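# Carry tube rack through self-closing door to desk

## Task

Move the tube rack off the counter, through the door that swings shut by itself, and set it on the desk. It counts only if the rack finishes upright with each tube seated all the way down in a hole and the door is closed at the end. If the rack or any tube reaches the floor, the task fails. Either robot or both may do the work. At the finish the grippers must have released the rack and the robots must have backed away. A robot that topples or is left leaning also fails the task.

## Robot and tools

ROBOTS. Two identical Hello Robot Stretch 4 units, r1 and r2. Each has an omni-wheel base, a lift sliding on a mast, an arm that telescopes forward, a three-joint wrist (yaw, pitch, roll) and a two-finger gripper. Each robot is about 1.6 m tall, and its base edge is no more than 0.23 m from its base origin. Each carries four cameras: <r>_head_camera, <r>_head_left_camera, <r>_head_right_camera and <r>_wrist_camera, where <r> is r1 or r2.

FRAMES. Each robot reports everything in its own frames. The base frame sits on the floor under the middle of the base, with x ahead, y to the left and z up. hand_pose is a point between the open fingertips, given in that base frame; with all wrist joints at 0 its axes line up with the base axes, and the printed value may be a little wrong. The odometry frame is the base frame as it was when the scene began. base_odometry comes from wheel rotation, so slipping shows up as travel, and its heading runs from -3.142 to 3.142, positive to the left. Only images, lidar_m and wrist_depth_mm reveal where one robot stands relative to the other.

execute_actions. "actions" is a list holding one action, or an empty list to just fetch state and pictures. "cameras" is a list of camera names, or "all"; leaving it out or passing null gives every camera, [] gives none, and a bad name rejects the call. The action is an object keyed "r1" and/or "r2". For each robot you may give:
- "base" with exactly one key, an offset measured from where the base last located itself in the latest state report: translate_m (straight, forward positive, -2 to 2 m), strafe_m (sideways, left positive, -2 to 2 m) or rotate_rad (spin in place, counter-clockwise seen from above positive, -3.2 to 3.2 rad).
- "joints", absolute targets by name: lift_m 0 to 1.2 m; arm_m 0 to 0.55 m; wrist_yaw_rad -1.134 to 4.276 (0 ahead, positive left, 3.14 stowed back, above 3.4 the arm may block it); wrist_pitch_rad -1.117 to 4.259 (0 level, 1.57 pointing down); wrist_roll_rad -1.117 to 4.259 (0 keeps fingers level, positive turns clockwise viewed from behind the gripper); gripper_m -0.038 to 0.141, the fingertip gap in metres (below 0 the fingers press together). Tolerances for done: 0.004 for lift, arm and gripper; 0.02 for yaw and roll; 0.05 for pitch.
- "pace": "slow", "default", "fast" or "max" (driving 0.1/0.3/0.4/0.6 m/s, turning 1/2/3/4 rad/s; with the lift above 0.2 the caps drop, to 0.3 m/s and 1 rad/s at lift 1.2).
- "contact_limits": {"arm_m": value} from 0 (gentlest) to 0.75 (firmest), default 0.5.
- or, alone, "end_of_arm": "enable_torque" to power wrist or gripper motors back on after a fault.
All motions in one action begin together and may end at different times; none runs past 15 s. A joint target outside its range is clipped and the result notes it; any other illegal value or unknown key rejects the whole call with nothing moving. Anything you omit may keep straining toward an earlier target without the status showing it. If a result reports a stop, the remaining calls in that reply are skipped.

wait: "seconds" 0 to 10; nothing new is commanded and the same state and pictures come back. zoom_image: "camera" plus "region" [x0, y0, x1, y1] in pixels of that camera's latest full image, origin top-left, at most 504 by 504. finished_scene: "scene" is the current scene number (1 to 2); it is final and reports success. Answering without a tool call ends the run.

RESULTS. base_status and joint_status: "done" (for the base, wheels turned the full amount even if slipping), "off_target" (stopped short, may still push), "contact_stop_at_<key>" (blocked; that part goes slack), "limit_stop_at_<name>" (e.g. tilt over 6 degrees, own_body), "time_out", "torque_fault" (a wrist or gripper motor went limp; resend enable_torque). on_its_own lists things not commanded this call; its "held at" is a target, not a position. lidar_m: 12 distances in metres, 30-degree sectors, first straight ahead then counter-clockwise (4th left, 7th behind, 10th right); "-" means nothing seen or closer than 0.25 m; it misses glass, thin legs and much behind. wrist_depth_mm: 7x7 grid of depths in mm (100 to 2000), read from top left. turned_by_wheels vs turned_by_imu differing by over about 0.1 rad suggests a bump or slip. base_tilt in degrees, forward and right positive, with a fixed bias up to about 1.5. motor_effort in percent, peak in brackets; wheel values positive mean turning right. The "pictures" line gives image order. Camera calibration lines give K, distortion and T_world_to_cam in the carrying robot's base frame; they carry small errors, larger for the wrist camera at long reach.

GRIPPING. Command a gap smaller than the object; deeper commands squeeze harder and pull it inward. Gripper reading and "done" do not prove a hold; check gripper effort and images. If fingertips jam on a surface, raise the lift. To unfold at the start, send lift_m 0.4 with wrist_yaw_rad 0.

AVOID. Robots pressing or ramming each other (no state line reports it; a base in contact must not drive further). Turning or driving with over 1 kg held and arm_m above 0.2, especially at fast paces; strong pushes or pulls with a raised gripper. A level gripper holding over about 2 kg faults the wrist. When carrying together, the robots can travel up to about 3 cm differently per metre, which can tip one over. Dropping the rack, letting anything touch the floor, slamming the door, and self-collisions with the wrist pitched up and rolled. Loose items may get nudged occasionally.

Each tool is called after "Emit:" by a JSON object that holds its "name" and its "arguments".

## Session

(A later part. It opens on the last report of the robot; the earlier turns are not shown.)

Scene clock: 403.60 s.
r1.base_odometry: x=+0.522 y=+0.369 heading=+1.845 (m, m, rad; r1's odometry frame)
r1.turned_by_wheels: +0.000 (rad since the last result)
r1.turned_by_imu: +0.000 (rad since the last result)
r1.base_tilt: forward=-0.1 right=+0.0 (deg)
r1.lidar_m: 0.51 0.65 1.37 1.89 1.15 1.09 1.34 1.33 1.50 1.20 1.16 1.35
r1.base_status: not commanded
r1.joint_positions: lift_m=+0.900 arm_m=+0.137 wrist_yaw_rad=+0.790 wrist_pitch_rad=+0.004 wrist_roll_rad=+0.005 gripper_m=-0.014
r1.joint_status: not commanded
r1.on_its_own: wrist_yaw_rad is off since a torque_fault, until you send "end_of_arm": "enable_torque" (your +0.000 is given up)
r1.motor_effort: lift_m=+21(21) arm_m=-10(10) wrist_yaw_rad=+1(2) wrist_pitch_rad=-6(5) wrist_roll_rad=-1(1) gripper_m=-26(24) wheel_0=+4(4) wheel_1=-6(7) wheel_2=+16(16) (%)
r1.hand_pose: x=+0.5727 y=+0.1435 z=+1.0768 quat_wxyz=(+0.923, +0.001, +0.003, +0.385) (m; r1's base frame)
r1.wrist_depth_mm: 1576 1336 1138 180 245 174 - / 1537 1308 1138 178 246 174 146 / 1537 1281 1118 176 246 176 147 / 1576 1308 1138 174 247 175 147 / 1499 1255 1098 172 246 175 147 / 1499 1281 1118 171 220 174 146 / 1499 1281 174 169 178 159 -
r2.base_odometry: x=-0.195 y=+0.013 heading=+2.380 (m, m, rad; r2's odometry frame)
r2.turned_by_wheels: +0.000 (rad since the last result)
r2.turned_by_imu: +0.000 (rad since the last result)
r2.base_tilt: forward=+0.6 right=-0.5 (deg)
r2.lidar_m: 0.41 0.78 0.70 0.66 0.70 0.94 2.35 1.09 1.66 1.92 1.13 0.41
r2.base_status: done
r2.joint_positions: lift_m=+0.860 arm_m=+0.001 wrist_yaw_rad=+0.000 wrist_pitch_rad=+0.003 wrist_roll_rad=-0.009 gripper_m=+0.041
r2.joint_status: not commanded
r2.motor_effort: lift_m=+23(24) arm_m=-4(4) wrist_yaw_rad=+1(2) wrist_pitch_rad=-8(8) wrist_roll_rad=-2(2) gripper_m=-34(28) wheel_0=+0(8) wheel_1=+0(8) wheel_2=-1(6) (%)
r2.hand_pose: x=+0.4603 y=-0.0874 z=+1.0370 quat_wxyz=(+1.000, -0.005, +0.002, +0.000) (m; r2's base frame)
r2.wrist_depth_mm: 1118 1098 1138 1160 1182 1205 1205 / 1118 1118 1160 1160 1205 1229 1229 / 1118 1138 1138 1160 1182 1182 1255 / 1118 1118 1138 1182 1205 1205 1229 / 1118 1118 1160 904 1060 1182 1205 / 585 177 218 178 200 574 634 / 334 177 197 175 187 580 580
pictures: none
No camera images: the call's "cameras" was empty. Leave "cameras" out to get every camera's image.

Emit:
{"name": "execute_actions", "arguments": {"actions": [{"r2":{"base":{"translate_m":-1.7}},"r1":{"base":{"strafe_m":0.0}}}], "cameras": ["r2_head_right_camera"]}}

Scene clock: 414.97 s.
r1.base_odometry: x=+0.522 y=+0.369 heading=+1.846 (m, m, rad; r1's odometry frame)
r1.turned_by_wheels: +0.001 (rad since the last result)
r1.turned_by_imu: +0.001 (rad since the last result)
r1.base_tilt: forward=-0.1 right=+0.0 (deg)
r1.lidar_m: 0.53 0.65 1.36 1.89 1.89 1.65 1.34 0.57 0.69 1.18 1.16 1.35
r1.base_status: done
r1.joint_positions: lift_m=+0.900 arm_m=+0.137 wrist_yaw_rad=+0.789 wrist_pitch_rad=+0.004 wrist_roll_rad=+0.005 gripper_m=-0.014
r1.joint_status: not commanded
r1.on_its_own: wrist_yaw_rad is off since a torque_fault, until you send "end_of_arm": "enable_torque" (your +0.000 is given up)
r1.motor_effort: lift_m=+21(20) arm_m=-9(10) wrist_yaw_rad=+1(2) wrist_pitch_rad=-6(6) wrist_roll_rad=-1(1) gripper_m=-25(25) wheel_0=+4(1) wheel_1=-4(3) wheel_2=+14(15) (%)
r1.hand_pose: x=+0.5730 y=+0.1430 z=+1.0768 quat_wxyz=(+0.923, +0.001, +0.003, +0.384) (m; r1's base frame)
r1.wrist_depth_mm: 1576 1308 1138 180 245 174 - / 1537 1336 1160 177 245 176 146 / 1499 1308 1118 176 245 176 147 / 1537 1308 1098 174 246 175 147 / 1499 1281 1098 173 245 174 146 / 1499 1308 1098 171 219 174 146 / 1430 1255 174 169 178 159 -
r2.base_odometry: x=+1.035 y=-1.161 heading=+2.380 (m, m, rad; r2's odometry frame)
r2.turned_by_wheels: +0.000 (rad since the last result)
r2.turned_by_imu: +0.004 (rad since the last result)
r2.base_tilt: forward=+0.7 right=-0.3 (deg)
r2.lidar_m: 0.39 0.90 0.66 0.61 0.63 0.69 0.65 0.66 0.88 1.96 0.71 0.41
r2.base_status: done
r2.joint_positions: lift_m=+0.860 arm_m=+0.001 wrist_yaw_rad=+0.000 wrist_pitch_rad=+0.004 wrist_roll_rad=-0.009 gripper_m=+0.041
r2.joint_status: not commanded
r2.motor_effort: lift_m=+23(23) arm_m=-4(4) wrist_yaw_rad=+1(0) wrist_pitch_rad=-8(9) wrist_roll_rad=-2(1) gripper_m=-31(35) wheel_0=+0(0) wheel_1=+0(5) wheel_2=+0(8) (%)
r2.hand_pose: x=+0.4603 y=-0.0874 z=+1.0370 quat_wxyz=(+1.000, -0.005, +0.002, +0.000) (m; r2's base frame)
r2.wrist_depth_mm: 1138 1756 - - - - - / 1160 1808 - - - - - / 1160 1863 - - - - - / 1160 1921 - - - - - / 1160 1808 - - - - - / 1138 178 219 178 200 - - / 580 177 196 174 187 - -
pictures: r2_head_right_camera
Images, in order (width x height): r2_head_right_camera 420x672.

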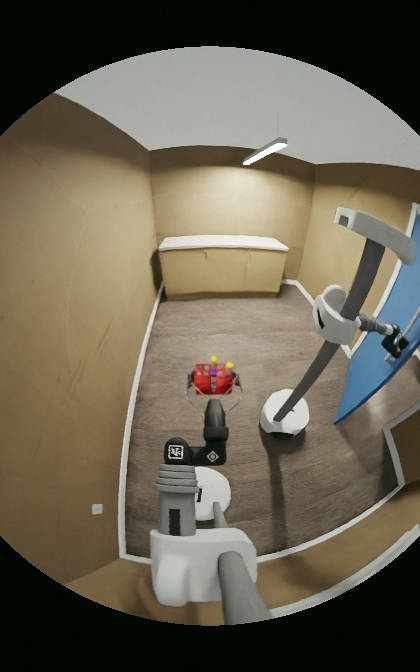

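Emit:
{"name": "execute_actions", "arguments": {"actions": [{"r1":{"base":{"strafe_m":0.3},"pace":"slow"}}], "cameras": ["r2_head_right_camera","r1_head_left_camera"]}}

Scene clock: 426.20 s.
r1.base_odometry: x=+0.233 y=+0.288 heading=+1.844 (m, m, rad; r1's odometry frame)
r1.turned_by_wheels: -0.001 (rad since the last result)
r1.turned_by_imu: -0.007 (rad since the last result)
r1.base_tilt: forward=-0.1 right=+0.1 (deg)
r1.lidar_m: 0.57 0.79 1.25 1.61 1.59 1.79 1.45 1.43 0.76 1.18 1.43 0.49
r1.base_status: done
r1.joint_positions: lift_m=+0.900 arm_m=+0.137 wrist_yaw_rad=-0.300 wrist_pitch_rad=+0.004 wrist_roll_rad=+0.004 gripper_m=-0.015
r1.joint_status: not commanded
r1.on_its_own: wrist_yaw_rad is off since a torque_fault, until you send "end_of_arm": "enable_torque" (your +0.000 is given up)
r1.motor_effort: lift_m=+20(21) arm_m=-10(10) wrist_yaw_rad=+3(2) wrist_pitch_rad=-5(5) wrist_roll_rad=+2(2) gripper_m=-16(24) wheel_0=-15(16) wheel_1=-2(7) wheel_2=+0(14) (%)
r1.hand_pose: x=+0.5575 y=-0.1687 z=+1.0770 quat_wxyz=(+0.989, +0.002, +0.002, -0.149) (m; r1's base frame)
r1.wrist_depth_mm: 291 281 267 176 247 1336 1160 / 289 277 267 174 246 1281 1182 / 286 276 264 174 244 1336 1160 / 286 273 263 171 243 1336 1160 / 282 272 259 170 241 1308 1138 / 279 270 258 169 239 1281 1138 / 279 266 174 165 179 1255 1160
r2.base_odometry: x=+1.035 y=-1.161 heading=+2.380 (m, m, rad; r2's odometry frame)
r2.turned_by_wheels: +0.000 (rad since the last result)
r2.turned_by_imu: -0.003 (rad since the last result)
r2.base_tilt: forward=+0.7 right=-0.5 (deg)
r2.lidar_m: 0.41 0.93 0.64 0.62 0.62 0.66 0.64 0.65 0.87 1.98 1.01 0.43
r2.base_status: not commanded
r2.joint_positions: lift_m=+0.860 arm_m=+0.001 wrist_yaw_rad=+0.000 wrist_pitch_rad=+0.004 wrist_roll_rad=-0.009 gripper_m=+0.041
r2.joint_status: not commanded
r2.motor_effort: lift_m=+23(23) arm_m=-4(4) wrist_yaw_rad=+1(0) wrist_pitch_rad=-7(8) wrist_roll_rad=-2(2) gripper_m=-34(32) wheel_0=+0(0) wheel_1=-1(0) wheel_2=+0(1) (%)
r2.hand_pose: x=+0.4603 y=-0.0874 z=+1.0370 quat_wxyz=(+1.000, -0.005, +0.002, +0.000) (m; r2's base frame)
r2.wrist_depth_mm: 1118 1756 - - - - - / 1138 1756 - - - - - / 1138 1863 - - - - - / 1160 1863 - - - - - / 1182 1808 - - - - - / 1118 177 219 180 200 - - / 574 177 196 174 187 - -
pictures: r1_head_left_camera, r2_head_right_camera
Images, in order (width x height): r1_head_left_camera 420x672, r2_head_right_camera 420x672.

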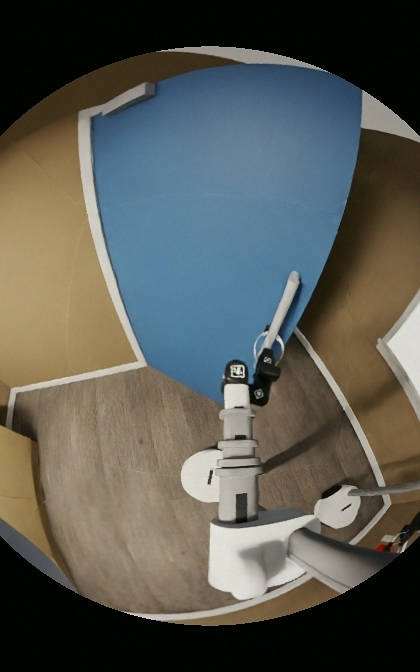

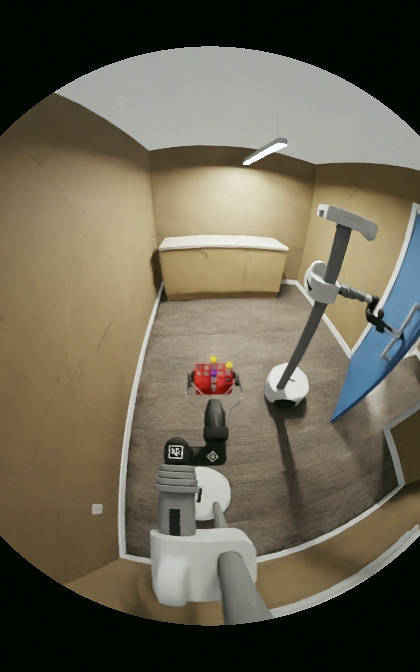

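Emit:
{"name": "execute_actions", "arguments": {"actions": [{"r1":{"base":{"translate_m":-0.3},"pace":"slow"}}], "cameras": ["r2_head_right_camera","r1_head_left_camera"]}}

Scene clock: 434.27 s.
r1.base_odometry: x=+0.314 y=+0.000 heading=+1.845 (m, m, rad; r1's odometry frame)
r1.turned_by_wheels: +0.000 (rad since the last result)
r1.turned_by_imu: -0.021 (rad since the last result)
r1.base_tilt: forward=-0.1 right=+0.0 (deg)
r1.lidar_m: 0.53 0.87 1.53 1.51 1.50 1.50 1.19 1.17 0.63 0.67 1.56 1.77
r1.base_status: done
r1.joint_positions: lift_m=+0.900 arm_m=+0.137 wrist_yaw_rad=+0.482 wrist_pitch_rad=+0.005 wrist_roll_rad=+0.005 gripper_m=-0.014
r1.joint_status: not commanded
r1.on_its_own: wrist_yaw_rad is off since a torque_fault, until you send "end_of_arm": "enable_torque" (your +0.000 is given up)
r1.motor_effort: lift_m=+21(20) arm_m=-9(10) wrist_yaw_rad=-1(2) wrist_pitch_rad=-6(6) wrist_roll_rad=+1(3) gripper_m=-21(23) wheel_0=-3(21) wheel_1=-7(10) wheel_2=+13(18) (%)
r1.hand_pose: x=+0.6038 y=+0.0562 z=+1.0768 quat_wxyz=(+0.971, +0.002, +0.003, +0.239) (m; r1's base frame)
r1.wrist_depth_mm: 1255 1182 1118 178 245 171 - / 1229 1160 1138 177 245 172 143 / 1229 1160 1138 176 246 173 143 / 1182 1138 1118 174 245 173 143 / 1229 1138 1118 172 246 173 143 / 1160 1160 1098 171 220 171 142 / 1182 1138 174 167 178 156 -
r2.base_odometry: x=+1.035 y=-1.161 heading=+2.380 (m, m, rad; r2's odometry frame)
r2.turned_by_wheels: +0.000 (rad since the last result)
r2.turned_by_imu: -0.002 (rad since the last result)
r2.base_tilt: forward=+0.6 right=-0.6 (deg)
r2.lidar_m: 0.40 0.92 0.64 0.60 0.64 0.70 0.64 0.65 0.89 1.98 1.12 0.41
r2.base_status: not commanded
r2.joint_positions: lift_m=+0.860 arm_m=+0.001 wrist_yaw_rad=+0.000 wrist_pitch_rad=+0.004 wrist_roll_rad=-0.009 gripper_m=+0.041
r2.joint_status: not commanded
r2.motor_effort: lift_m=+23(23) arm_m=-4(4) wrist_yaw_rad=+1(0) wrist_pitch_rad=-7(9) wrist_roll_rad=-1(2) gripper_m=-30(32) wheel_0=+0(0) wheel_1=+0(0) wheel_2=+0(0) (%)
r2.hand_pose: x=+0.4603 y=-0.0874 z=+1.0370 quat_wxyz=(+1.000, -0.005, +0.002, +0.000) (m; r2's base frame)
r2.wrist_depth_mm: 1138 1756 - - - 866 - / 1138 1756 - - - - - / 1138 1863 - - - 654 - / 1138 1756 - - - 676 - / 1160 1808 - - - - - / 1138 177 219 180 200 676 - / 580 177 197 175 187 668 -
pictures: r1_head_left_camera, r2_head_right_camera
Images, in order (width x height): r1_head_left_camera 420x672, r2_head_right_camera 420x672.

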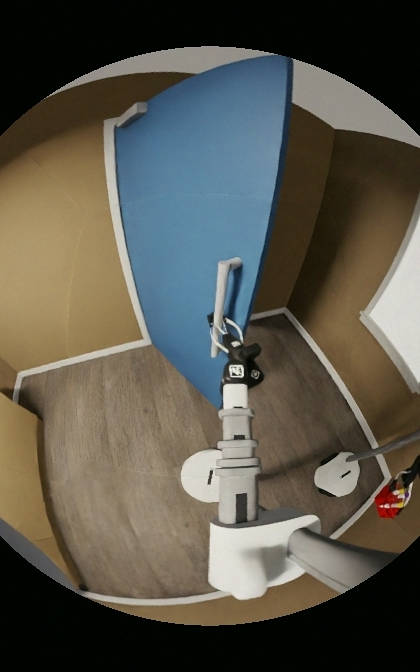

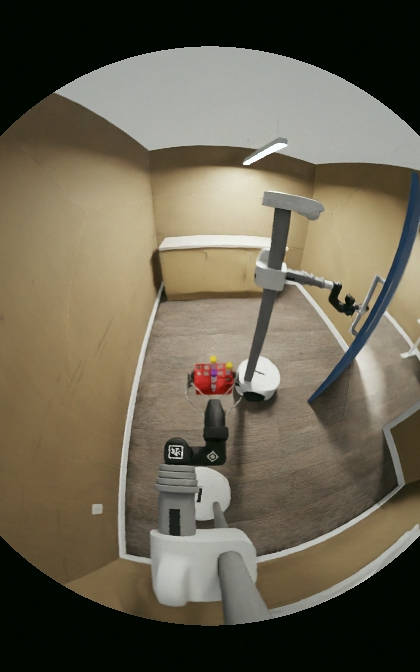

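Emit:
{"name": "execute_actions", "arguments": {"actions": [{"r1":{"base":{"strafe_m":0.15},"pace":"slow"},"r2":{"base":{"rotate_rad":-1.45}}}], "cameras": ["r2_head_camera","r1_head_left_camera"]}}

Scene clock: 441.37 s.
r1.base_odometry: x=+0.170 y=-0.040 heading=+1.844 (m, m, rad; r1's odometry frame)
r1.turned_by_wheels: +0.000 (rad since the last result)
r1.turned_by_imu: -0.002 (rad since the last result)
r1.base_tilt: forward=-0.1 right=+0.0 (deg)
r1.lidar_m: 0.51 1.06 1.48 1.34 1.34 1.47 1.23 1.22 1.11 1.03 1.21 0.57
r1.base_status: done
r1.joint_positions: lift_m=+0.900 arm_m=+0.137 wrist_yaw_rad=-0.005 wrist_pitch_rad=+0.004 wrist_roll_rad=+0.004 gripper_m=-0.015
r1.joint_status: not commanded
r1.on_its_own: wrist_yaw_rad is off since a torque_fault, until you send "end_of_arm": "enable_torque"
r1.motor_effort: lift_m=+21(21) arm_m=-9(9) wrist_yaw_rad=-1(2) wrist_pitch_rad=-6(5) wrist_roll_rad=-1(3) gripper_m=-17(22) wheel_0=-9(13) wheel_1=+0(9) wheel_2=+3(11) (%)
r1.hand_pose: x=+0.5957 y=-0.0888 z=+1.0769 quat_wxyz=(+1.000, +0.002, +0.002, -0.002) (m; r1's base frame)
r1.wrist_depth_mm: 917 569 377 175 232 193 1499 / 891 559 377 174 232 193 1537 / 878 544 373 173 232 194 1576 / 878 544 368 172 231 194 1464 / 878 535 370 170 229 191 1464 / 866 535 364 169 216 190 1464 / 854 530 176 165 180 183 1430
r2.base_odometry: x=+1.035 y=-1.161 heading=+0.930 (m, m, rad; r2's odometry frame)
r2.turned_by_wheels: -1.450 (rad since the last result)
r2.turned_by_imu: -1.427 (rad since the last result)
r2.base_tilt: forward=+0.7 right=-0.5 (deg)
r2.lidar_m: 0.39 1.23 1.06 1.79 0.80 0.63 0.62 0.68 0.64 0.63 0.67 0.41
r2.base_status: done
r2.joint_positions: lift_m=+0.860 arm_m=+0.001 wrist_yaw_rad=+0.000 wrist_pitch_rad=+0.004 wrist_roll_rad=-0.009 gripper_m=+0.041
r2.joint_status: not commanded
r2.motor_effort: lift_m=+23(23) arm_m=-4(4) wrist_yaw_rad=+3(0) wrist_pitch_rad=-8(8) wrist_roll_rad=-1(2) gripper_m=-30(31) wheel_0=+0(3) wheel_1=+1(8) wheel_2=-1(4) (%)
r2.hand_pose: x=+0.4603 y=-0.0874 z=+1.0370 quat_wxyz=(+1.000, -0.005, +0.002, +0.000) (m; r2's base frame)
r2.wrist_depth_mm: 1138 - - 1756 1756 1499 976 / 1118 - - 1756 1756 1430 976 / 1160 - - 1708 1708 1464 991 / 1182 - - 1756 1708 1499 960 / 1182 - - 1756 1708 1464 976 / 1118 178 219 180 200 1160 960 / 535 177 196 174 187 1160 854
pictures: r1_head_left_camera, r2_head_camera
Images, in order (width x height): r1_head_left_camera 420x672, r2_head_camera 420x560.

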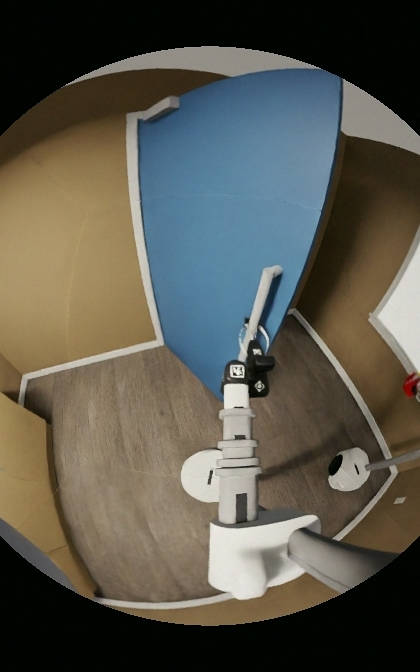

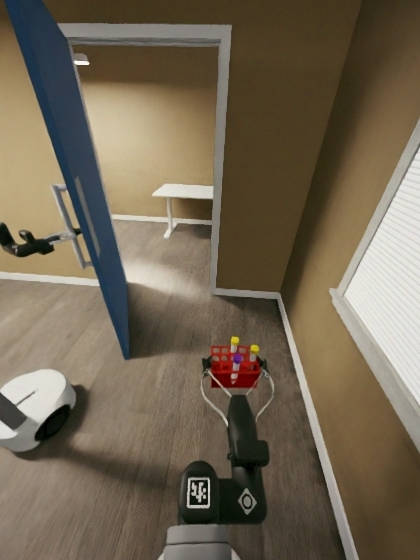

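Emit:
{"name": "execute_actions", "arguments": {"actions": [{"r2":{"base":{"strafe_m":0.2}}}], "cameras": []}}

Emit:
{"name": "execute_actions", "arguments": {"actions": [{"r2":{"base":{"translate_m":1.3}}}], "cameras": ["r2_head_camera"]}}

Scene clock: 453.80 s.
r1.base_odometry: x=+0.170 y=-0.040 heading=+1.844 (m, m, rad; r1's odometry frame)
r1.turned_by_wheels: +0.000 (rad since the last result)
r1.turned_by_imu: +0.000 (rad since the last result)
r1.base_tilt: forward=-0.1 right=+0.0 (deg)
r1.lidar_m: 0.52 1.05 1.46 1.36 1.34 1.48 1.24 1.23 0.90 0.87 1.70 0.56
r1.base_status: not commanded
r1.joint_positions: lift_m=+0.900 arm_m=+0.137 wrist_yaw_rad=-0.005 wrist_pitch_rad=+0.004 wrist_roll_rad=+0.004 gripper_m=-0.015
r1.joint_status: not commanded
r1.on_its_own: wrist_yaw_rad is off since a torque_fault, until you send "end_of_arm": "enable_torque"
r1.motor_effort: lift_m=+20(21) arm_m=-10(10) wrist_yaw_rad=+0(2) wrist_pitch_rad=-5(5) wrist_roll_rad=+2(1) gripper_m=-16(16) wheel_0=-9(9) wheel_1=+0(0) wheel_2=+3(3) (%)
r1.hand_pose: x=+0.5957 y=-0.0888 z=+1.0769 quat_wxyz=(+1.000, +0.002, +0.002, -0.002) (m; r1's base frame)
r1.wrist_depth_mm: 917 569 382 176 232 194 1499 / 891 549 375 174 233 193 1537 / 878 549 373 173 230 193 1576 / 866 539 370 172 230 193 1499 / 878 539 373 170 229 191 1464 / 878 535 366 169 217 191 1464 / 866 530 175 165 179 182 1430
r2.base_odometry: x=+0.874 y=-1.041 heading=+0.930 (m, m, rad; r2's odometry frame)
r2.turned_by_wheels: +0.000 (rad since the last result)
r2.turned_by_imu: -0.001 (rad since the last result)
r2.base_tilt: forward=+0.7 right=-0.6 (deg)
r2.lidar_m: 0.40 0.92 0.88 1.73 0.76 0.61 0.59 0.64 0.87 0.84 0.87 0.40
r2.base_status: done
r2.joint_positions: lift_m=+0.860 arm_m=+0.001 wrist_yaw_rad=+0.000 wrist_pitch_rad=+0.004 wrist_roll_rad=-0.009 gripper_m=+0.041
r2.joint_status: not commanded
r2.motor_effort: lift_m=+23(23) arm_m=-4(4) wrist_yaw_rad=+0(0) wrist_pitch_rad=-7(8) wrist_roll_rad=-1(1) gripper_m=-32(31) wheel_0=+1(10) wheel_1=-3(10) wheel_2=+0(2) (%)
r2.hand_pose: x=+0.4603 y=-0.0874 z=+1.0370 quat_wxyz=(+1.000, -0.005, +0.002, +0.000) (m; r2's base frame)
r2.wrist_depth_mm: 1863 1661 - - 1756 1708 1281 / 1808 1708 - - 1756 1708 1255 / 1808 1756 - - 1756 1708 1308 / 1808 1863 - - 1708 1708 1281 / 1808 1921 - 1756 1708 1661 1281 / 1863 177 220 181 200 1537 1281 / 512 177 196 174 187 1537 1138
pictures: none
No camera images: the call's "cameras" was empty. Leave "cameras" out to get every camera's image.

Scene clock: 459.63 s.
r1.base_odometry: x=+0.170 y=-0.040 heading=+1.844 (m, m, rad; r1's odometry frame)
r1.turned_by_wheels: +0.000 (rad since the last result)
r1.turned_by_imu: +0.000 (rad since the last result)
r1.base_tilt: forward=-0.2 right=+0.0 (deg)
r1.lidar_m: 0.51 1.03 1.47 1.36 1.34 1.47 1.25 1.23 1.37 1.74 1.70 0.56
r1.base_status: not commanded
r1.joint_positions: lift_m=+0.900 arm_m=+0.137 wrist_yaw_rad=-0.005 wrist_pitch_rad=+0.004 wrist_roll_rad=+0.004 gripper_m=-0.015
r1.joint_status: not commanded
r1.on_its_own: wrist_yaw_rad is off since a torque_fault, until you send "end_of_arm": "enable_torque"
r1.motor_effort: lift_m=+20(20) arm_m=-10(9) wrist_yaw_rad=+0(2) wrist_pitch_rad=-5(4) wrist_roll_rad=+1(2) gripper_m=-17(16) wheel_0=-9(9) wheel_1=+0(0) wheel_2=+3(3) (%)
r1.hand_pose: x=+0.5957 y=-0.0888 z=+1.0769 quat_wxyz=(+1.000, +0.002, +0.002, -0.002) (m; r1's base frame)
r1.wrist_depth_mm: 904 569 379 175 232 193 1537 / 891 559 375 175 233 194 1499 / 904 544 373 173 230 193 1537 / 878 539 370 172 229 193 504 / 878 539 366 171 229 192 508 / 878 535 368 169 216 191 1430 / 866 535 175 165 180 183 1397
r2.base_odometry: x=+1.652 y=+0.001 heading=+0.930 (m, m, rad; r2's odometry frame)
r2.turned_by_wheels: +0.000 (rad since the last result)
r2.turned_by_imu: -0.007 (rad since the last result)
r2.base_tilt: forward=+0.7 right=-0.5 (deg)
r2.lidar_m: 0.40 0.89 0.48 0.39 0.39 0.93 1.90 1.25 0.95 0.97 0.93 0.42
r2.base_status: done
r2.joint_positions: lift_m=+0.860 arm_m=+0.001 wrist_yaw_rad=+0.000 wrist_pitch_rad=+0.004 wrist_roll_rad=-0.009 gripper_m=+0.041
r2.joint_status: not commanded
r2.motor_effort: lift_m=+23(23) arm_m=-4(4) wrist_yaw_rad=+1(1) wrist_pitch_rad=-8(7) wrist_roll_rad=-2(2) gripper_m=-32(32) wheel_0=+1(6) wheel_1=-1(6) wheel_2=+0(4) (%)
r2.hand_pose: x=+0.4603 y=-0.0874 z=+1.0370 quat_wxyz=(+1.000, -0.005, +0.002, +0.000) (m; r2's base frame)
r2.wrist_depth_mm: - - - - - 466 466 / - - - - - 466 462 / - - - - - 466 466 / - - - - - 462 462 / - - - - 1808 459 466 / - 177 219 197 200 455 466 / - 177 196 174 187 459 466
pictures: r2_head_camera
Images, in order (width x height): r2_head_camera 420x560.

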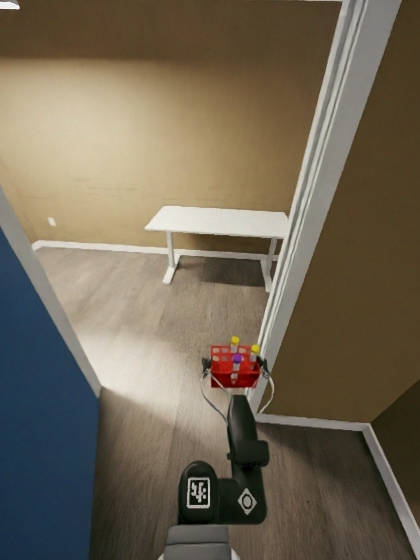

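Emit:
{"name": "execute_actions", "arguments": {"actions": [{"r2":{"base":{"translate_m":1.4}}}], "cameras": ["r2_head_camera"]}}

Scene clock: 470.40 s.
r1.base_odometry: x=+0.170 y=-0.040 heading=+1.844 (m, m, rad; r1's odometry frame)
r1.turned_by_wheels: +0.000 (rad since the last result)
r1.turned_by_imu: +0.000 (rad since the last result)
r1.base_tilt: forward=-0.2 right=+0.0 (deg)
r1.lidar_m: 0.52 1.03 1.46 1.34 1.34 1.49 1.24 1.22 1.36 1.74 1.70 0.54
r1.base_status: not commanded
r1.joint_positions: lift_m=+0.900 arm_m=+0.137 wrist_yaw_rad=-0.005 wrist_pitch_rad=+0.004 wrist_roll_rad=+0.004 gripper_m=-0.015
r1.joint_status: not commanded
r1.on_its_own: wrist_yaw_rad is off since a torque_fault, until you send "end_of_arm": "enable_torque"
r1.motor_effort: lift_m=+21(20) arm_m=-9(9) wrist_yaw_rad=-2(2) wrist_pitch_rad=-6(5) wrist_roll_rad=+2(2) gripper_m=-17(16) wheel_0=-9(9) wheel_1=+0(0) wheel_2=+3(3) (%)
r1.hand_pose: x=+0.5957 y=-0.0888 z=+1.0769 quat_wxyz=(+1.000, +0.002, +0.002, -0.002) (m; r1's base frame)
r1.wrist_depth_mm: 917 569 379 175 232 193 1537 / 904 559 377 174 231 193 1537 / 891 549 373 173 231 193 1537 / 878 539 370 172 232 192 1464 / 878 535 368 170 229 191 1499 / 878 525 366 169 217 191 1464 / 854 535 176 165 180 183 1464
r2.base_odometry: x=+2.489 y=+1.123 heading=+0.930 (m, m, rad; r2's odometry frame)
r2.turned_by_wheels: +0.000 (rad since the last result)
r2.turned_by_imu: -0.008 (rad since the last result)
r2.base_tilt: forward=+0.6 right=-0.5 (deg)
r2.lidar_m: 0.40 0.74 2.29 1.61 0.87 0.96 1.57 0.62 0.84 1.10 0.88 0.41
r2.base_status: done
r2.joint_positions: lift_m=+0.860 arm_m=+0.001 wrist_yaw_rad=+0.000 wrist_pitch_rad=+0.004 wrist_roll_rad=-0.009 gripper_m=+0.041
r2.joint_status: not commanded
r2.motor_effort: lift_m=+23(23) arm_m=-4(4) wrist_yaw_rad=+0(0) wrist_pitch_rad=-9(9) wrist_roll_rad=-2(2) gripper_m=-32(33) wheel_0=+1(2) wheel_1=+1(6) wheel_2=+2(12) (%)
r2.hand_pose: x=+0.4603 y=-0.0874 z=+1.0370 quat_wxyz=(+1.000, -0.005, +0.002, +0.000) (m; r2's base frame)
r2.wrist_depth_mm: 1255 1255 1229 1229 1182 1182 1182 / 1255 1255 1229 1229 1229 1205 1205 / 1281 1281 1229 1229 1205 1182 1205 / 1255 1229 1205 1229 1182 1182 1182 / 1255 1229 1255 1205 1205 1182 1182 / 1281 177 219 178 200 1182 1182 / 442 176 196 174 187 778 809
pictures: r2_head_camera
Images, in order (width x height): r2_head_camera 420x560.

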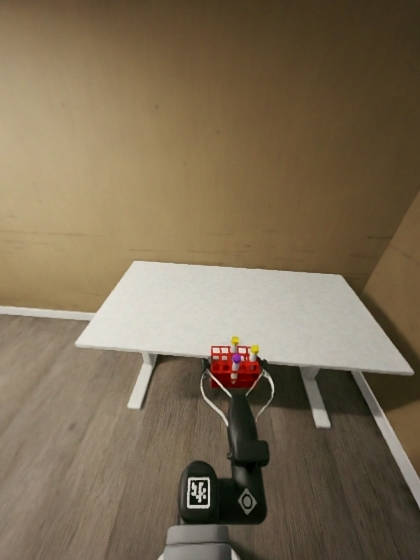

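Emit:
{"name": "execute_actions", "arguments": {"actions": [{"r2":{"joints":{"arm_m":0.3}, "pace":"slow"},"r1":{"joints":{"gripper_m":0.12}}}], "cameras": ["r2_head_camera","r2_wrist_camera"]}}

Scene clock: 483.20 s.
r1.base_odometry: x=+0.170 y=-0.041 heading=+1.844 (m, m, rad; r1's odometry frame)
r1.turned_by_wheels: +0.000 (rad since the last result)
r1.turned_by_imu: +0.000 (rad since the last result)
r1.base_tilt: forward=-0.2 right=+0.0 (deg)
r1.lidar_m: 1.30 1.32 1.48 1.33 1.34 1.49 1.23 1.21 1.37 1.75 1.72 1.41
r1.base_status: not commanded
r1.joint_positions: lift_m=+0.900 arm_m=+0.136 wrist_yaw_rad=-0.018 wrist_pitch_rad=+0.005 wrist_roll_rad=+0.004 gripper_m=+0.120
r1.joint_status: all done
r1.on_its_own: wrist_yaw_rad is off since a torque_fault, until you send "end_of_arm": "enable_torque"
r1.motor_effort: lift_m=+21(21) arm_m=-7(9) wrist_yaw_rad=+0(2) wrist_pitch_rad=-7(7) wrist_roll_rad=+0(2) gripper_m=-1(16) wheel_0=-1(9) wheel_1=+0(0) wheel_2=-1(3) (%)
r1.hand_pose: x=+0.5939 y=-0.0925 z=+1.0768 quat_wxyz=(+1.000, +0.002, +0.002, -0.009) (m; r1's base frame)
r1.wrist_depth_mm: 917 960 1025 1060 1138 1464 1576 / 931 960 1025 1060 1098 1499 1576 / 917 960 991 1060 1118 1430 1576 / 904 946 1008 1042 1118 1430 1576 / 931 931 976 1008 1078 1430 1576 / 904 931 991 991 1060 1430 1499 / 891 904 960 1025 1060 1397 1499
r2.base_odometry: x=+2.489 y=+1.123 heading=+0.930 (m, m, rad; r2's odometry frame)
r2.turned_by_wheels: +0.000 (rad since the last result)
r2.turned_by_imu: -0.003 (rad since the last result)
r2.base_tilt: forward=+0.7 right=-0.5 (deg)
r2.lidar_m: 0.66 0.72 2.30 1.65 0.86 0.71 0.73 0.62 0.86 1.11 0.88 0.68
r2.base_status: not commanded
r2.joint_positions: lift_m=+0.860 arm_m=+0.299 wrist_yaw_rad=+0.000 wrist_pitch_rad=+0.004 wrist_roll_rad=-0.009 gripper_m=+0.041
r2.joint_status: all done
r2.motor_effort: lift_m=+23(23) arm_m=+4(5) wrist_yaw_rad=+1(1) wrist_pitch_rad=-8(8) wrist_roll_rad=-1(2) gripper_m=-30(33) wheel_0=+1(1) wheel_1=+1(1) wheel_2=+2(2) (%)
r2.hand_pose: x=+0.7586 y=-0.0874 z=+1.0370 quat_wxyz=(+1.000, -0.005, +0.002, +0.000) (m; r2's base frame)
r2.wrist_depth_mm: 960 946 946 931 904 904 904 / 960 946 931 931 917 917 904 / 976 946 931 931 917 904 891 / 960 946 931 917 917 904 917 / 946 946 946 917 904 904 904 / 946 177 219 180 200 917 904 / 442 176 196 174 187 778 809
pictures: r2_head_camera, r2_wrist_camera
camera_calibration (this result's frames):
r2_wrist_camera: T_world_to_cam=[[-0.00114871, -0.999952, 0.00975167, -0.0932327], [0.0147405, -0.00976755, -0.999844, 1.08465], [0.999891, -0.00100478, 0.014751, -0.540696], [0, 0, 0, 1]] pos_world=[0.524542, -0.0831771, 1.09336]
Images, in order (width x height): r2_head_camera 420x560, r2_wrist_camera 616x392.

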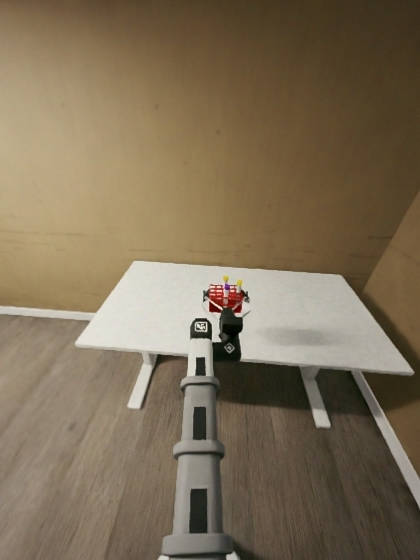

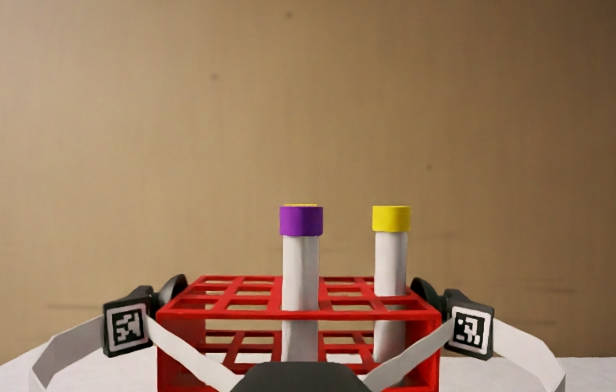

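Emit:
{"name": "execute_actions", "arguments": {"actions": [{"r2":{"joints":{"lift_m":0.66}}}], "cameras": ["r2_head_camera"]}}

Scene clock: 488.23 s.
r1.base_odometry: x=+0.170 y=-0.041 heading=+1.844 (m, m, rad; r1's odometry frame)
r1.turned_by_wheels: +0.000 (rad since the last result)
r1.turned_by_imu: +0.000 (rad since the last result)
r1.base_tilt: forward=-0.2 right=+0.0 (deg)
r1.lidar_m: 1.35 1.34 1.48 1.34 1.33 1.50 1.25 1.22 1.36 1.73 1.70 1.68
r1.base_status: not commanded
r1.joint_positions: lift_m=+0.900 arm_m=+0.136 wrist_yaw_rad=-0.018 wrist_pitch_rad=+0.005 wrist_roll_rad=+0.004 gripper_m=+0.120
r1.joint_status: not commanded
r1.on_its_own: wrist_yaw_rad is off since a torque_fault, until you send "end_of_arm": "enable_torque"
r1.motor_effort: lift_m=+20(21) arm_m=-6(6) wrist_yaw_rad=-1(2) wrist_pitch_rad=-5(6) wrist_roll_rad=+3(4) gripper_m=+0(0) wheel_0=-1(1) wheel_1=-1(0) wheel_2=-2(2) (%)
r1.hand_pose: x=+0.5939 y=-0.0925 z=+1.0768 quat_wxyz=(+1.000, +0.002, +0.002, -0.009) (m; r1's base frame)
r1.wrist_depth_mm: 917 1008 1098 1205 1308 1537 1576 / 931 1008 1098 1182 1308 1499 1576 / 917 991 1098 1182 1308 1537 1576 / 904 991 1098 1182 1308 1430 1576 / 891 976 1078 1182 1281 1499 1576 / 904 946 1042 1160 1229 1430 1537 / 891 960 1025 1118 1229 1397 1537
r2.base_odometry: x=+2.489 y=+1.123 heading=+0.930 (m, m, rad; r2's odometry frame)
r2.turned_by_wheels: +0.000 (rad since the last result)
r2.turned_by_imu: -0.001 (rad since the last result)
r2.base_tilt: forward=+0.7 right=-0.5 (deg)
r2.lidar_m: 0.64 0.73 2.29 1.63 0.81 0.63 0.61 0.62 0.86 1.10 0.88 0.68
r2.base_status: not commanded
r2.joint_positions: lift_m=+0.660 arm_m=+0.299 wrist_yaw_rad=+0.000 wrist_pitch_rad=+0.004 wrist_roll_rad=-0.009 gripper_m=+0.041
r2.joint_status: all done
r2.motor_effort: lift_m=+18(20) arm_m=+4(4) wrist_yaw_rad=+0(0) wrist_pitch_rad=-8(8) wrist_roll_rad=-1(1) gripper_m=-32(31) wheel_0=+1(1) wheel_1=+1(1) wheel_2=+2(2) (%)
r2.hand_pose: x=+0.7586 y=-0.0874 z=+0.8374 quat_wxyz=(+1.000, -0.005, +0.002, +0.000) (m; r2's base frame)
r2.wrist_depth_mm: 946 960 931 931 917 917 891 / 960 946 931 917 917 904 904 / 960 946 946 917 917 904 904 / 960 946 946 917 931 917 891 / 946 960 946 931 917 904 917 / 549 178 219 180 200 539 591 / 245 177 196 174 187 364 364
pictures: r2_head_camera
Images, in order (width x height): r2_head_camera 420x560.

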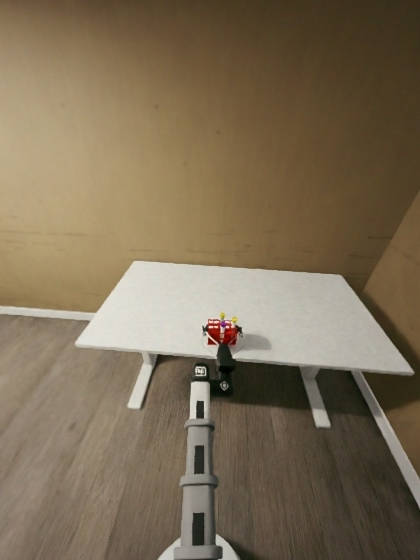

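Emit:
{"name": "execute_actions", "arguments": {"actions": [{"r2":{"joints":{"lift_m":0.645},"pace":"slow"}}], "cameras": []}}

Scene clock: 491.10 s.
r1.base_odometry: x=+0.170 y=-0.041 heading=+1.844 (m, m, rad; r1's odometry frame)
r1.turned_by_wheels: +0.000 (rad since the last result)
r1.turned_by_imu: +0.000 (rad since the last result)
r1.base_tilt: forward=-0.1 right=+0.0 (deg)
r1.lidar_m: 1.36 1.33 1.48 1.35 1.34 1.49 1.25 1.22 1.37 1.73 1.69 1.67
r1.base_status: not commanded
r1.joint_positions: lift_m=+0.900 arm_m=+0.136 wrist_yaw_rad=-0.018 wrist_pitch_rad=+0.005 wrist_roll_rad=+0.004 gripper_m=+0.120
r1.joint_status: not commanded
r1.on_its_own: wrist_yaw_rad is off since a torque_fault, until you send "end_of_arm": "enable_torque"
r1.motor_effort: lift_m=+21(20) arm_m=-6(6) wrist_yaw_rad=-1(2) wrist_pitch_rad=-7(6) wrist_roll_rad=+1(1) gripper_m=-1(1) wheel_0=-1(1) wheel_1=+0(0) wheel_2=-2(2) (%)
r1.hand_pose: x=+0.5939 y=-0.0925 z=+1.0768 quat_wxyz=(+1.000, +0.002, +0.002, -0.009) (m; r1's base frame)
r1.wrist_depth_mm: 931 991 1078 1205 1366 1499 1576 / 917 1025 1098 1182 1308 1499 1537 / 904 991 1098 1138 1281 1430 1618 / 917 991 1060 1182 1308 1464 1499 / 904 976 1060 1160 1255 1464 1576 / 891 946 1078 1160 1255 1397 1537 / 891 960 1042 1118 1229 1397 1499
r2.base_odometry: x=+2.489 y=+1.123 heading=+0.930 (m, m, rad; r2's odometry frame)
r2.turned_by_wheels: +0.000 (rad since the last result)
r2.turned_by_imu: -0.001 (rad since the last result)
r2.base_tilt: forward=+0.7 right=-0.5 (deg)
r2.lidar_m: 0.67 0.72 2.32 1.61 0.82 0.65 0.62 0.63 0.87 1.10 0.86 0.67
r2.base_status: not commanded
r2.joint_positions: lift_m=+0.645 arm_m=+0.299 wrist_yaw_rad=+0.000 wrist_pitch_rad=+0.004 wrist_roll_rad=-0.009 gripper_m=+0.041
r2.joint_status: all done
r2.motor_effort: lift_m=+18(18) arm_m=+4(4) wrist_yaw_rad=+1(0) wrist_pitch_rad=-7(8) wrist_roll_rad=-2(2) gripper_m=-33(31) wheel_0=+1(1) wheel_1=+1(1) wheel_2=+2(2) (%)
r2.hand_pose: x=+0.7586 y=-0.0874 z=+0.8224 quat_wxyz=(+1.000, -0.005, +0.002, +0.000) (m; r2's base frame)
r2.wrist_depth_mm: 960 960 946 931 917 904 904 / 946 946 946 917 917 904 891 / 960 946 946 946 917 904 891 / 960 946 946 917 917 917 891 / 960 946 931 904 904 917 904 / 508 177 219 180 200 488 535 / 231 177 196 174 187 332 330
pictures: none
No camera images: the call's "cameras" was empty. Leave "cameras" out to get every camera's image.

Emit:
{"name": "execute_actions", "arguments": {"actions": [{"r2":{"joints":{"lift_m":0.622},"pace":"slow"}}], "cameras": ["r2_wrist_camera"]}}

Scene clock: 499.83 s.
r1.base_odometry: x=+0.170 y=-0.041 heading=+1.844 (m, m, rad; r1's odometry frame)
r1.turned_by_wheels: +0.000 (rad since the last result)
r1.turned_by_imu: +0.000 (rad since the last result)
r1.base_tilt: forward=-0.2 right=+0.0 (deg)
r1.lidar_m: 1.35 1.33 1.49 1.34 1.33 1.50 1.24 1.22 1.35 1.75 1.70 1.67
r1.base_status: not commanded
r1.joint_positions: lift_m=+0.900 arm_m=+0.136 wrist_yaw_rad=-0.018 wrist_pitch_rad=+0.005 wrist_roll_rad=+0.004 gripper_m=+0.120
r1.joint_status: not commanded
r1.on_its_own: wrist_yaw_rad is off since a torque_fault, until you send "end_of_arm": "enable_torque"
r1.motor_effort: lift_m=+20(20) arm_m=-6(7) wrist_yaw_rad=+1(2) wrist_pitch_rad=-6(6) wrist_roll_rad=+3(1) gripper_m=-2(2) wheel_0=-1(1) wheel_1=+0(0) wheel_2=-2(1) (%)
r1.hand_pose: x=+0.5939 y=-0.0925 z=+1.0768 quat_wxyz=(+1.000, +0.002, +0.002, -0.009) (m; r1's base frame)
r1.wrist_depth_mm: 931 1008 1098 1182 1336 1537 1537 / 931 991 1078 1182 1308 1499 1576 / 917 1008 1078 1182 1281 1499 1537 / 904 976 1060 1182 1281 1430 1537 / 917 976 1060 1182 1255 1430 1576 / 904 960 1060 1160 1229 1464 1537 / 904 931 1042 1098 1205 1397 1537
r2.base_odometry: x=+2.489 y=+1.123 heading=+0.930 (m, m, rad; r2's odometry frame)
r2.turned_by_wheels: +0.000 (rad since the last result)
r2.turned_by_imu: -0.001 (rad since the last result)
r2.base_tilt: forward=+0.6 right=-0.5 (deg)
r2.lidar_m: 0.67 0.71 2.32 1.65 0.82 0.63 0.60 0.64 0.87 1.10 0.89 0.67
r2.base_status: not commanded
r2.joint_positions: lift_m=+0.622 arm_m=+0.299 wrist_yaw_rad=+0.000 wrist_pitch_rad=+0.004 wrist_roll_rad=-0.009 gripper_m=+0.041
r2.joint_status: all done
r2.motor_effort: lift_m=+18(18) arm_m=+4(4) wrist_yaw_rad=+1(0) wrist_pitch_rad=-9(7) wrist_roll_rad=-1(1) gripper_m=-30(33) wheel_0=+1(1) wheel_1=+1(1) wheel_2=+2(2) (%)
r2.hand_pose: x=+0.7586 y=-0.0874 z=+0.7994 quat_wxyz=(+1.000, -0.005, +0.002, +0.000) (m; r2's base frame)
r2.wrist_depth_mm: 960 960 946 931 917 904 917 / 960 946 946 931 917 917 904 / 960 946 931 931 931 904 904 / 960 946 931 917 917 917 904 / 831 866 891 759 778 904 891 / 427 177 219 180 200 421 462 / 209 177 196 174 187 285 282
pictures: r2_wrist_camera
camera_calibration (this result's frames):
r2_wrist_camera: T_world_to_cam=[[-0.00114851, -0.999952, 0.00975156, -0.0909159], [0.0147404, -0.00976744, -0.999844, 0.847108], [0.999891, -0.00100459, 0.0147509, -0.537198], [0, 0, 0, 1]] pos_world=[0.524548, -0.0831771, 0.855786]
Images, in order (width x height): r2_wrist_camera 616x392.

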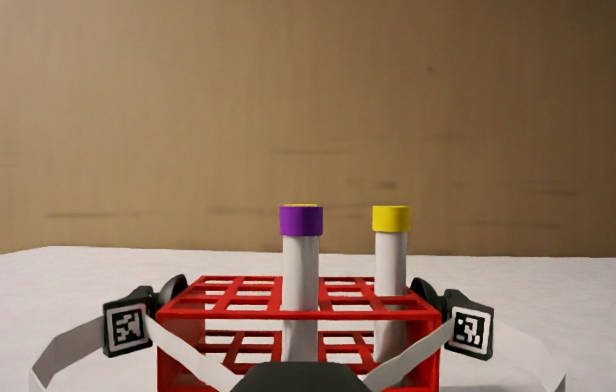

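Emit:
{"name": "execute_actions", "arguments": {"actions": [{"r2":{"joints":{"lift_m":0.617},"pace":"slow"}}], "cameras": []}}

Emit:
{"name": "execute_actions", "arguments": {"actions": [{"r2":{"joints":{"gripper_m":0.141}}}], "cameras": []}}

Emit:
{"name": "execute_actions", "arguments": {"actions": [{"r2":{"joints":{"arm_m":0.05}}}], "cameras": ["r2_wrist_camera","r2_head_camera","r1_head_left_camera"]}}

Scene clock: 505.60 s.
r1.base_odometry: x=+0.170 y=-0.041 heading=+1.844 (m, m, rad; r1's odometry frame)
r1.turned_by_wheels: +0.000 (rad since the last result)
r1.turned_by_imu: +0.000 (rad since the last result)
r1.base_tilt: forward=-0.2 right=+0.0 (deg)
r1.lidar_m: 1.37 1.35 1.48 1.36 1.34 1.50 1.23 1.22 1.38 1.75 1.71 1.65
r1.base_status: not commanded
r1.joint_positions: lift_m=+0.900 arm_m=+0.136 wrist_yaw_rad=-0.018 wrist_pitch_rad=+0.005 wrist_roll_rad=+0.004 gripper_m=+0.120
r1.joint_status: not commanded
r1.on_its_own: wrist_yaw_rad is off since a torque_fault, until you send "end_of_arm": "enable_torque"
r1.motor_effort: lift_m=+20(20) arm_m=-7(6) wrist_yaw_rad=+0(2) wrist_pitch_rad=-7(8) wrist_roll_rad=+0(1) gripper_m=+0(0) wheel_0=-1(1) wheel_1=+0(0) wheel_2=-2(2) (%)
r1.hand_pose: x=+0.5939 y=-0.0925 z=+1.0768 quat_wxyz=(+1.000, +0.002, +0.002, -0.009) (m; r1's base frame)
r1.wrist_depth_mm: 917 991 1078 1182 1308 1537 1576 / 917 991 1078 1205 1308 1499 1576 / 904 976 1078 1182 1308 1499 1576 / 904 991 1078 1160 1281 1464 1576 / 904 976 1078 1160 1255 1397 1537 / 904 960 1060 1182 1255 1430 1537 / 878 931 1025 1078 1255 1366 1499
r2.base_odometry: x=+2.489 y=+1.123 heading=+0.930 (m, m, rad; r2's odometry frame)
r2.turned_by_wheels: +0.000 (rad since the last result)
r2.turned_by_imu: -0.001 (rad since the last result)
r2.base_tilt: forward=+0.7 right=-0.5 (deg)
r2.lidar_m: 0.68 0.71 2.29 1.61 0.82 0.62 0.60 0.64 0.85 1.10 0.87 0.69
r2.base_status: not commanded
r2.joint_positions: lift_m=+0.617 arm_m=+0.299 wrist_yaw_rad=+0.000 wrist_pitch_rad=+0.004 wrist_roll_rad=-0.009 gripper_m=+0.041
r2.joint_status: all done
r2.motor_effort: lift_m=+18(19) arm_m=+4(4) wrist_yaw_rad=+0(0) wrist_pitch_rad=-7(8) wrist_roll_rad=-2(1) gripper_m=-30(31) wheel_0=+1(1) wheel_1=+1(1) wheel_2=+2(2) (%)
r2.hand_pose: x=+0.7586 y=-0.0874 z=+0.7944 quat_wxyz=(+1.000, -0.005, +0.002, +0.000) (m; r2's base frame)
r2.wrist_depth_mm: 960 960 946 946 917 904 891 / 960 946 931 931 917 891 891 / 976 946 946 917 917 904 904 / 976 960 946 917 917 904 904 / 798 831 866 732 750 904 891 / 413 177 219 180 200 404 445 / 204 177 197 174 187 272 272
pictures: none
No camera images: the call's "cameras" was empty. Leave "cameras" out to get every camera's image.

Scene clock: 507.60 s.
r1.base_odometry: x=+0.170 y=-0.041 heading=+1.844 (m, m, rad; r1's odometry frame)
r1.turned_by_wheels: +0.000 (rad since the last result)
r1.turned_by_imu: +0.000 (rad since the last result)
r1.base_tilt: forward=-0.2 right=+0.0 (deg)
r1.lidar_m: 1.36 1.34 1.49 1.35 1.34 1.48 1.24 1.22 1.37 1.75 1.70 1.67
r1.base_status: not commanded
r1.joint_positions: lift_m=+0.900 arm_m=+0.136 wrist_yaw_rad=-0.018 wrist_pitch_rad=+0.005 wrist_roll_rad=+0.004 gripper_m=+0.120
r1.joint_status: not commanded
r1.on_its_own: wrist_yaw_rad is off since a torque_fault, until you send "end_of_arm": "enable_torque"
r1.motor_effort: lift_m=+21(21) arm_m=-6(6) wrist_yaw_rad=+2(2) wrist_pitch_rad=-6(6) wrist_roll_rad=+1(0) gripper_m=+0(1) wheel_0=-1(1) wheel_1=+0(0) wheel_2=-2(1) (%)
r1.hand_pose: x=+0.5939 y=-0.0925 z=+1.0768 quat_wxyz=(+1.000, +0.002, +0.002, -0.009) (m; r1's base frame)
r1.wrist_depth_mm: 917 991 1098 1229 1308 1499 1618 / 931 976 1060 1205 1336 1499 1576 / 917 991 1078 1182 1308 1464 1618 / 904 976 1098 1160 1308 1464 1576 / 917 991 1078 1182 1255 1464 1537 / 917 976 1042 1160 1229 1430 1576 / 891 931 1025 1098 1229 1366 1537
r2.base_odometry: x=+2.489 y=+1.123 heading=+0.930 (m, m, rad; r2's odometry frame)
r2.turned_by_wheels: +0.000 (rad since the last result)
r2.turned_by_imu: +0.000 (rad since the last result)
r2.base_tilt: forward=+0.6 right=-0.6 (deg)
r2.lidar_m: 0.66 0.74 2.34 1.63 0.84 0.62 0.62 0.63 0.88 1.11 0.89 0.68
r2.base_status: not commanded
r2.joint_positions: lift_m=+0.617 arm_m=+0.299 wrist_yaw_rad=+0.000 wrist_pitch_rad=+0.003 wrist_roll_rad=-0.009 gripper_m=+0.141
r2.joint_status: all done
r2.motor_effort: lift_m=+18(18) arm_m=+4(4) wrist_yaw_rad=+0(0) wrist_pitch_rad=-7(8) wrist_roll_rad=-2(1) gripper_m=-1(29) wheel_0=+1(1) wheel_1=+1(1) wheel_2=+2(2) (%)
r2.hand_pose: x=+0.7586 y=-0.0874 z=+0.7946 quat_wxyz=(+1.000, -0.005, +0.002, +0.000) (m; r2's base frame)
r2.wrist_depth_mm: 960 946 931 931 917 917 891 / 960 946 946 946 917 904 917 / 960 946 931 931 917 904 904 / 960 946 931 931 904 904 904 / 809 831 878 741 759 891 904 / 415 202 229 233 209 370 445 / 287 286 217 142 229 294 304
pictures: none
No camera images: the call's "cameras" was empty. Leave "cameras" out to get every camera's image.

Scene clock: 509.47 s.
r1.base_odometry: x=+0.170 y=-0.041 heading=+1.844 (m, m, rad; r1's odometry frame)
r1.turned_by_wheels: +0.000 (rad since the last result)
r1.turned_by_imu: +0.000 (rad since the last result)
r1.base_tilt: forward=-0.2 right=+0.0 (deg)
r1.lidar_m: 1.36 1.33 1.48 1.34 1.34 1.47 1.24 1.22 1.36 1.74 1.70 1.69
r1.base_status: not commanded
r1.joint_positions: lift_m=+0.900 arm_m=+0.136 wrist_yaw_rad=-0.018 wrist_pitch_rad=+0.005 wrist_roll_rad=+0.004 gripper_m=+0.120
r1.joint_status: not commanded
r1.on_its_own: wrist_yaw_rad is off since a torque_fault, until you send "end_of_arm": "enable_torque"
r1.motor_effort: lift_m=+21(20) arm_m=-6(6) wrist_yaw_rad=+0(2) wrist_pitch_rad=-6(7) wrist_roll_rad=+2(0) gripper_m=-1(0) wheel_0=-1(1) wheel_1=+0(0) wheel_2=-2(2) (%)
r1.hand_pose: x=+0.5939 y=-0.0925 z=+1.0768 quat_wxyz=(+1.000, +0.002, +0.002, -0.009) (m; r1's base frame)
r1.wrist_depth_mm: 931 976 1098 1229 1336 1464 1576 / 917 991 1098 1182 1308 1464 1576 / 917 1008 1060 1182 1308 1499 1576 / 891 976 1078 1160 1255 1430 1537 / 904 960 1060 1160 1255 1499 1576 / 891 976 1042 1138 1255 1464 1499 / 917 960 1008 1118 1229 1430 1464
r2.base_odometry: x=+2.489 y=+1.123 heading=+0.930 (m, m, rad; r2's odometry frame)
r2.turned_by_wheels: +0.000 (rad since the last result)
r2.turned_by_imu: +0.000 (rad since the last result)
r2.base_tilt: forward=+0.7 right=-0.5 (deg)
r2.lidar_m: 0.66 0.72 2.28 1.66 0.83 0.63 0.61 0.64 0.88 1.09 0.89 0.67
r2.base_status: not commanded
r2.joint_positions: lift_m=+0.617 arm_m=+0.051 wrist_yaw_rad=+0.000 wrist_pitch_rad=+0.003 wrist_roll_rad=-0.009 gripper_m=+0.141
r2.joint_status: all done
r2.motor_effort: lift_m=+18(18) arm_m=-4(8) wrist_yaw_rad=+0(1) wrist_pitch_rad=-5(6) wrist_roll_rad=-1(2) gripper_m=+3(1) wheel_0=+1(1) wheel_1=+1(1) wheel_2=+2(2) (%)
r2.hand_pose: x=+0.5101 y=-0.0874 z=+0.7947 quat_wxyz=(+1.000, -0.005, +0.001, +0.000) (m; r2's base frame)
r2.wrist_depth_mm: 1205 1182 1182 1182 1160 1138 1138 / 1182 1205 1160 1160 1160 1138 1138 / 1229 1205 1182 1160 1160 1160 1160 / 1182 1205 1182 1160 1160 1138 1138 / 820 866 866 492 931 946 931 / 421 201 442 442 455 375 452 / 991 1182 1182 142 1160 377 1118
pictures: r1_head_left_camera, r2_head_camera, r2_wrist_camera
camera_calibration (this result's frames):
r2_wrist_camera: T_world_to_cam=[[-0.00125166, -0.999952, 0.00975083, -0.0911291], [0.0155623, -0.00976914, -0.999831, 0.845579], [0.999878, -0.0010997, 0.0155738, -0.289331], [0, 0, 0, 1]] pos_world=[0.276022, -0.0831823, 0.850831]
Images, in order (width x height): r1_head_left_camera 420x672, r2_head_camera 420x560, r2_wrist_camera 616x392.

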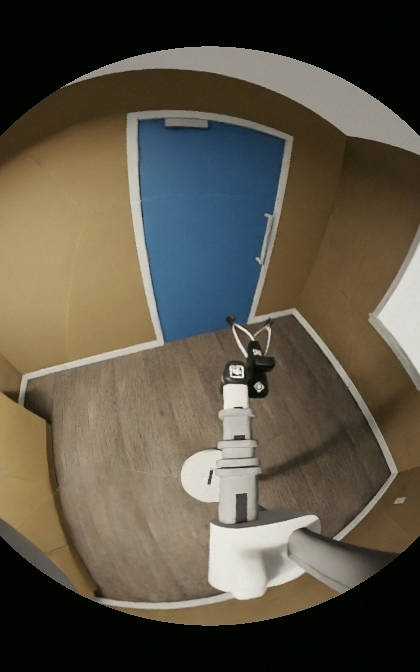

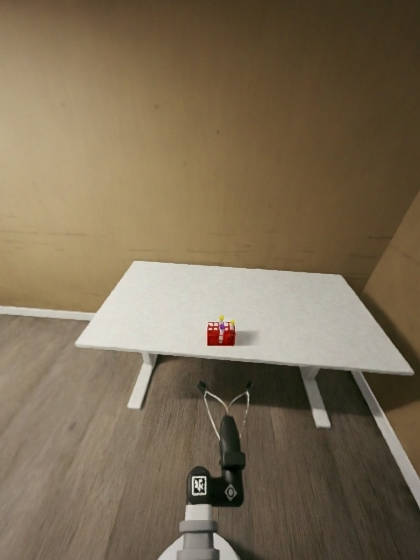

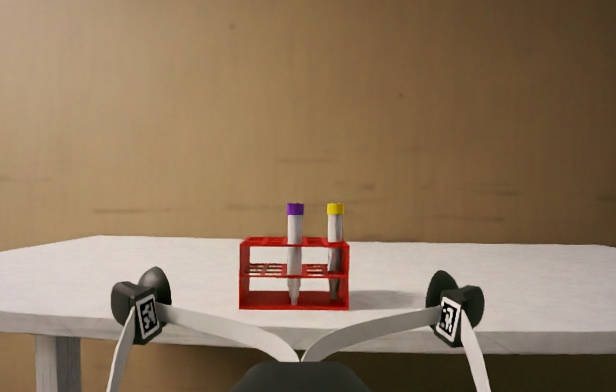

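Emit:
{"name": "zoom_image", "arguments": {"camera": "r2_wrist_camera", "region": [220, 190, 370, 320]}}

Region (220, 190, 370, 320) of r2_wrist_camera's 616x392 image, scaled by 3.360; it fills the top 437 rows of this view, and the rest is white.

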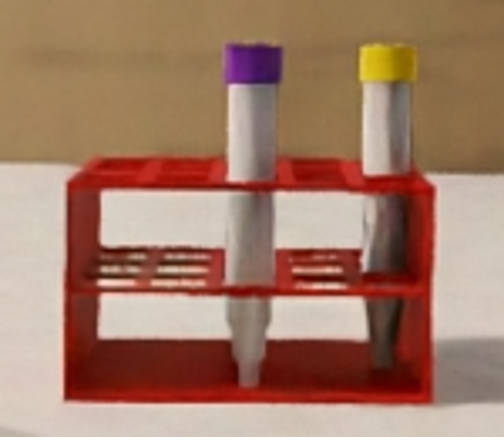

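Emit:
{"name": "execute_actions", "arguments": {"actions": [{"r2":{"base":{"translate_m":-0.15}}}], "cameras": []}}

Emit:
{"name": "finished_scene", "arguments": {"scene": 1}}

Scene clock: 531.70 s.
r1.base_odometry: x=+0.170 y=-0.041 heading=+1.844 (m, m, rad; r1's odometry frame)
r1.turned_by_wheels: +0.000 (rad since the last result)
r1.turned_by_imu: +0.000 (rad since the last result)
r1.base_tilt: forward=-0.2 right=+0.0 (deg)
r1.lidar_m: 1.36 1.34 1.49 1.36 1.34 1.49 1.24 1.23 1.36 1.75 1.70 1.70
r1.base_status: not commanded
r1.joint_positions: lift_m=+0.900 arm_m=+0.136 wrist_yaw_rad=-0.018 wrist_pitch_rad=+0.005 wrist_roll_rad=+0.004 gripper_m=+0.120
r1.joint_status: not commanded
r1.on_its_own: wrist_yaw_rad is off since a torque_fault, until you send "end_of_arm": "enable_torque"
r1.motor_effort: lift_m=+21(21) arm_m=-6(6) wrist_yaw_rad=-1(2) wrist_pitch_rad=-7(6) wrist_roll_rad=+1(1) gripper_m=+0(0) wheel_0=-1(1) wheel_1=+0(0) wheel_2=-2(2) (%)
r1.hand_pose: x=+0.5939 y=-0.0925 z=+1.0768 quat_wxyz=(+1.000, +0.002, +0.002, -0.009) (m; r1's base frame)
r1.wrist_depth_mm: 931 1008 1098 1182 1281 1499 1576 / 946 1008 1098 1182 1336 1537 1576 / 917 991 1078 1205 1308 1430 1576 / 904 991 1060 1160 1281 1464 1537 / 904 976 1078 1182 1255 1464 1499 / 904 946 1042 1160 1255 1430 1537 / 878 931 1060 1078 1205 1397 1499
r2.base_odometry: x=+2.399 y=+1.003 heading=+0.930 (m, m, rad; r2's odometry frame)
r2.turned_by_wheels: +0.000 (rad since the last result)
r2.turned_by_imu: -0.001 (rad since the last result)
r2.base_tilt: forward=+0.6 right=-0.6 (deg)
r2.lidar_m: 0.79 0.91 2.54 1.19 0.63 0.48 0.46 0.52 0.65 1.06 1.05 0.85
r2.base_status: done
r2.joint_positions: lift_m=+0.617 arm_m=+0.051 wrist_yaw_rad=+0.000 wrist_pitch_rad=+0.003 wrist_roll_rad=-0.009 gripper_m=+0.141
r2.joint_status: not commanded
r2.motor_effort: lift_m=+18(18) arm_m=-4(4) wrist_yaw_rad=+1(1) wrist_pitch_rad=-7(5) wrist_roll_rad=-1(1) gripper_m=+2(2) wheel_0=+0(4) wheel_1=-1(5) wheel_2=-1(13) (%)
r2.hand_pose: x=+0.5101 y=-0.0874 z=+0.7947 quat_wxyz=(+1.000, -0.005, +0.001, +0.000) (m; r2's base frame)
r2.wrist_depth_mm: 1366 1336 1336 1336 1308 1308 1308 / 1366 1336 1336 1336 1308 1281 1281 / 1366 1366 1308 1308 1308 1308 1281 / 1336 1336 1336 1308 1308 1281 1308 / 820 842 866 634 931 917 931 / 1366 201 554 569 525 521 574 / 1366 1160 1336 136 1281 1281 1281
pictures: none
No camera images: the call's "cameras" was empty. Leave "cameras" out to get every camera's image.

The scene is finished: the task was done.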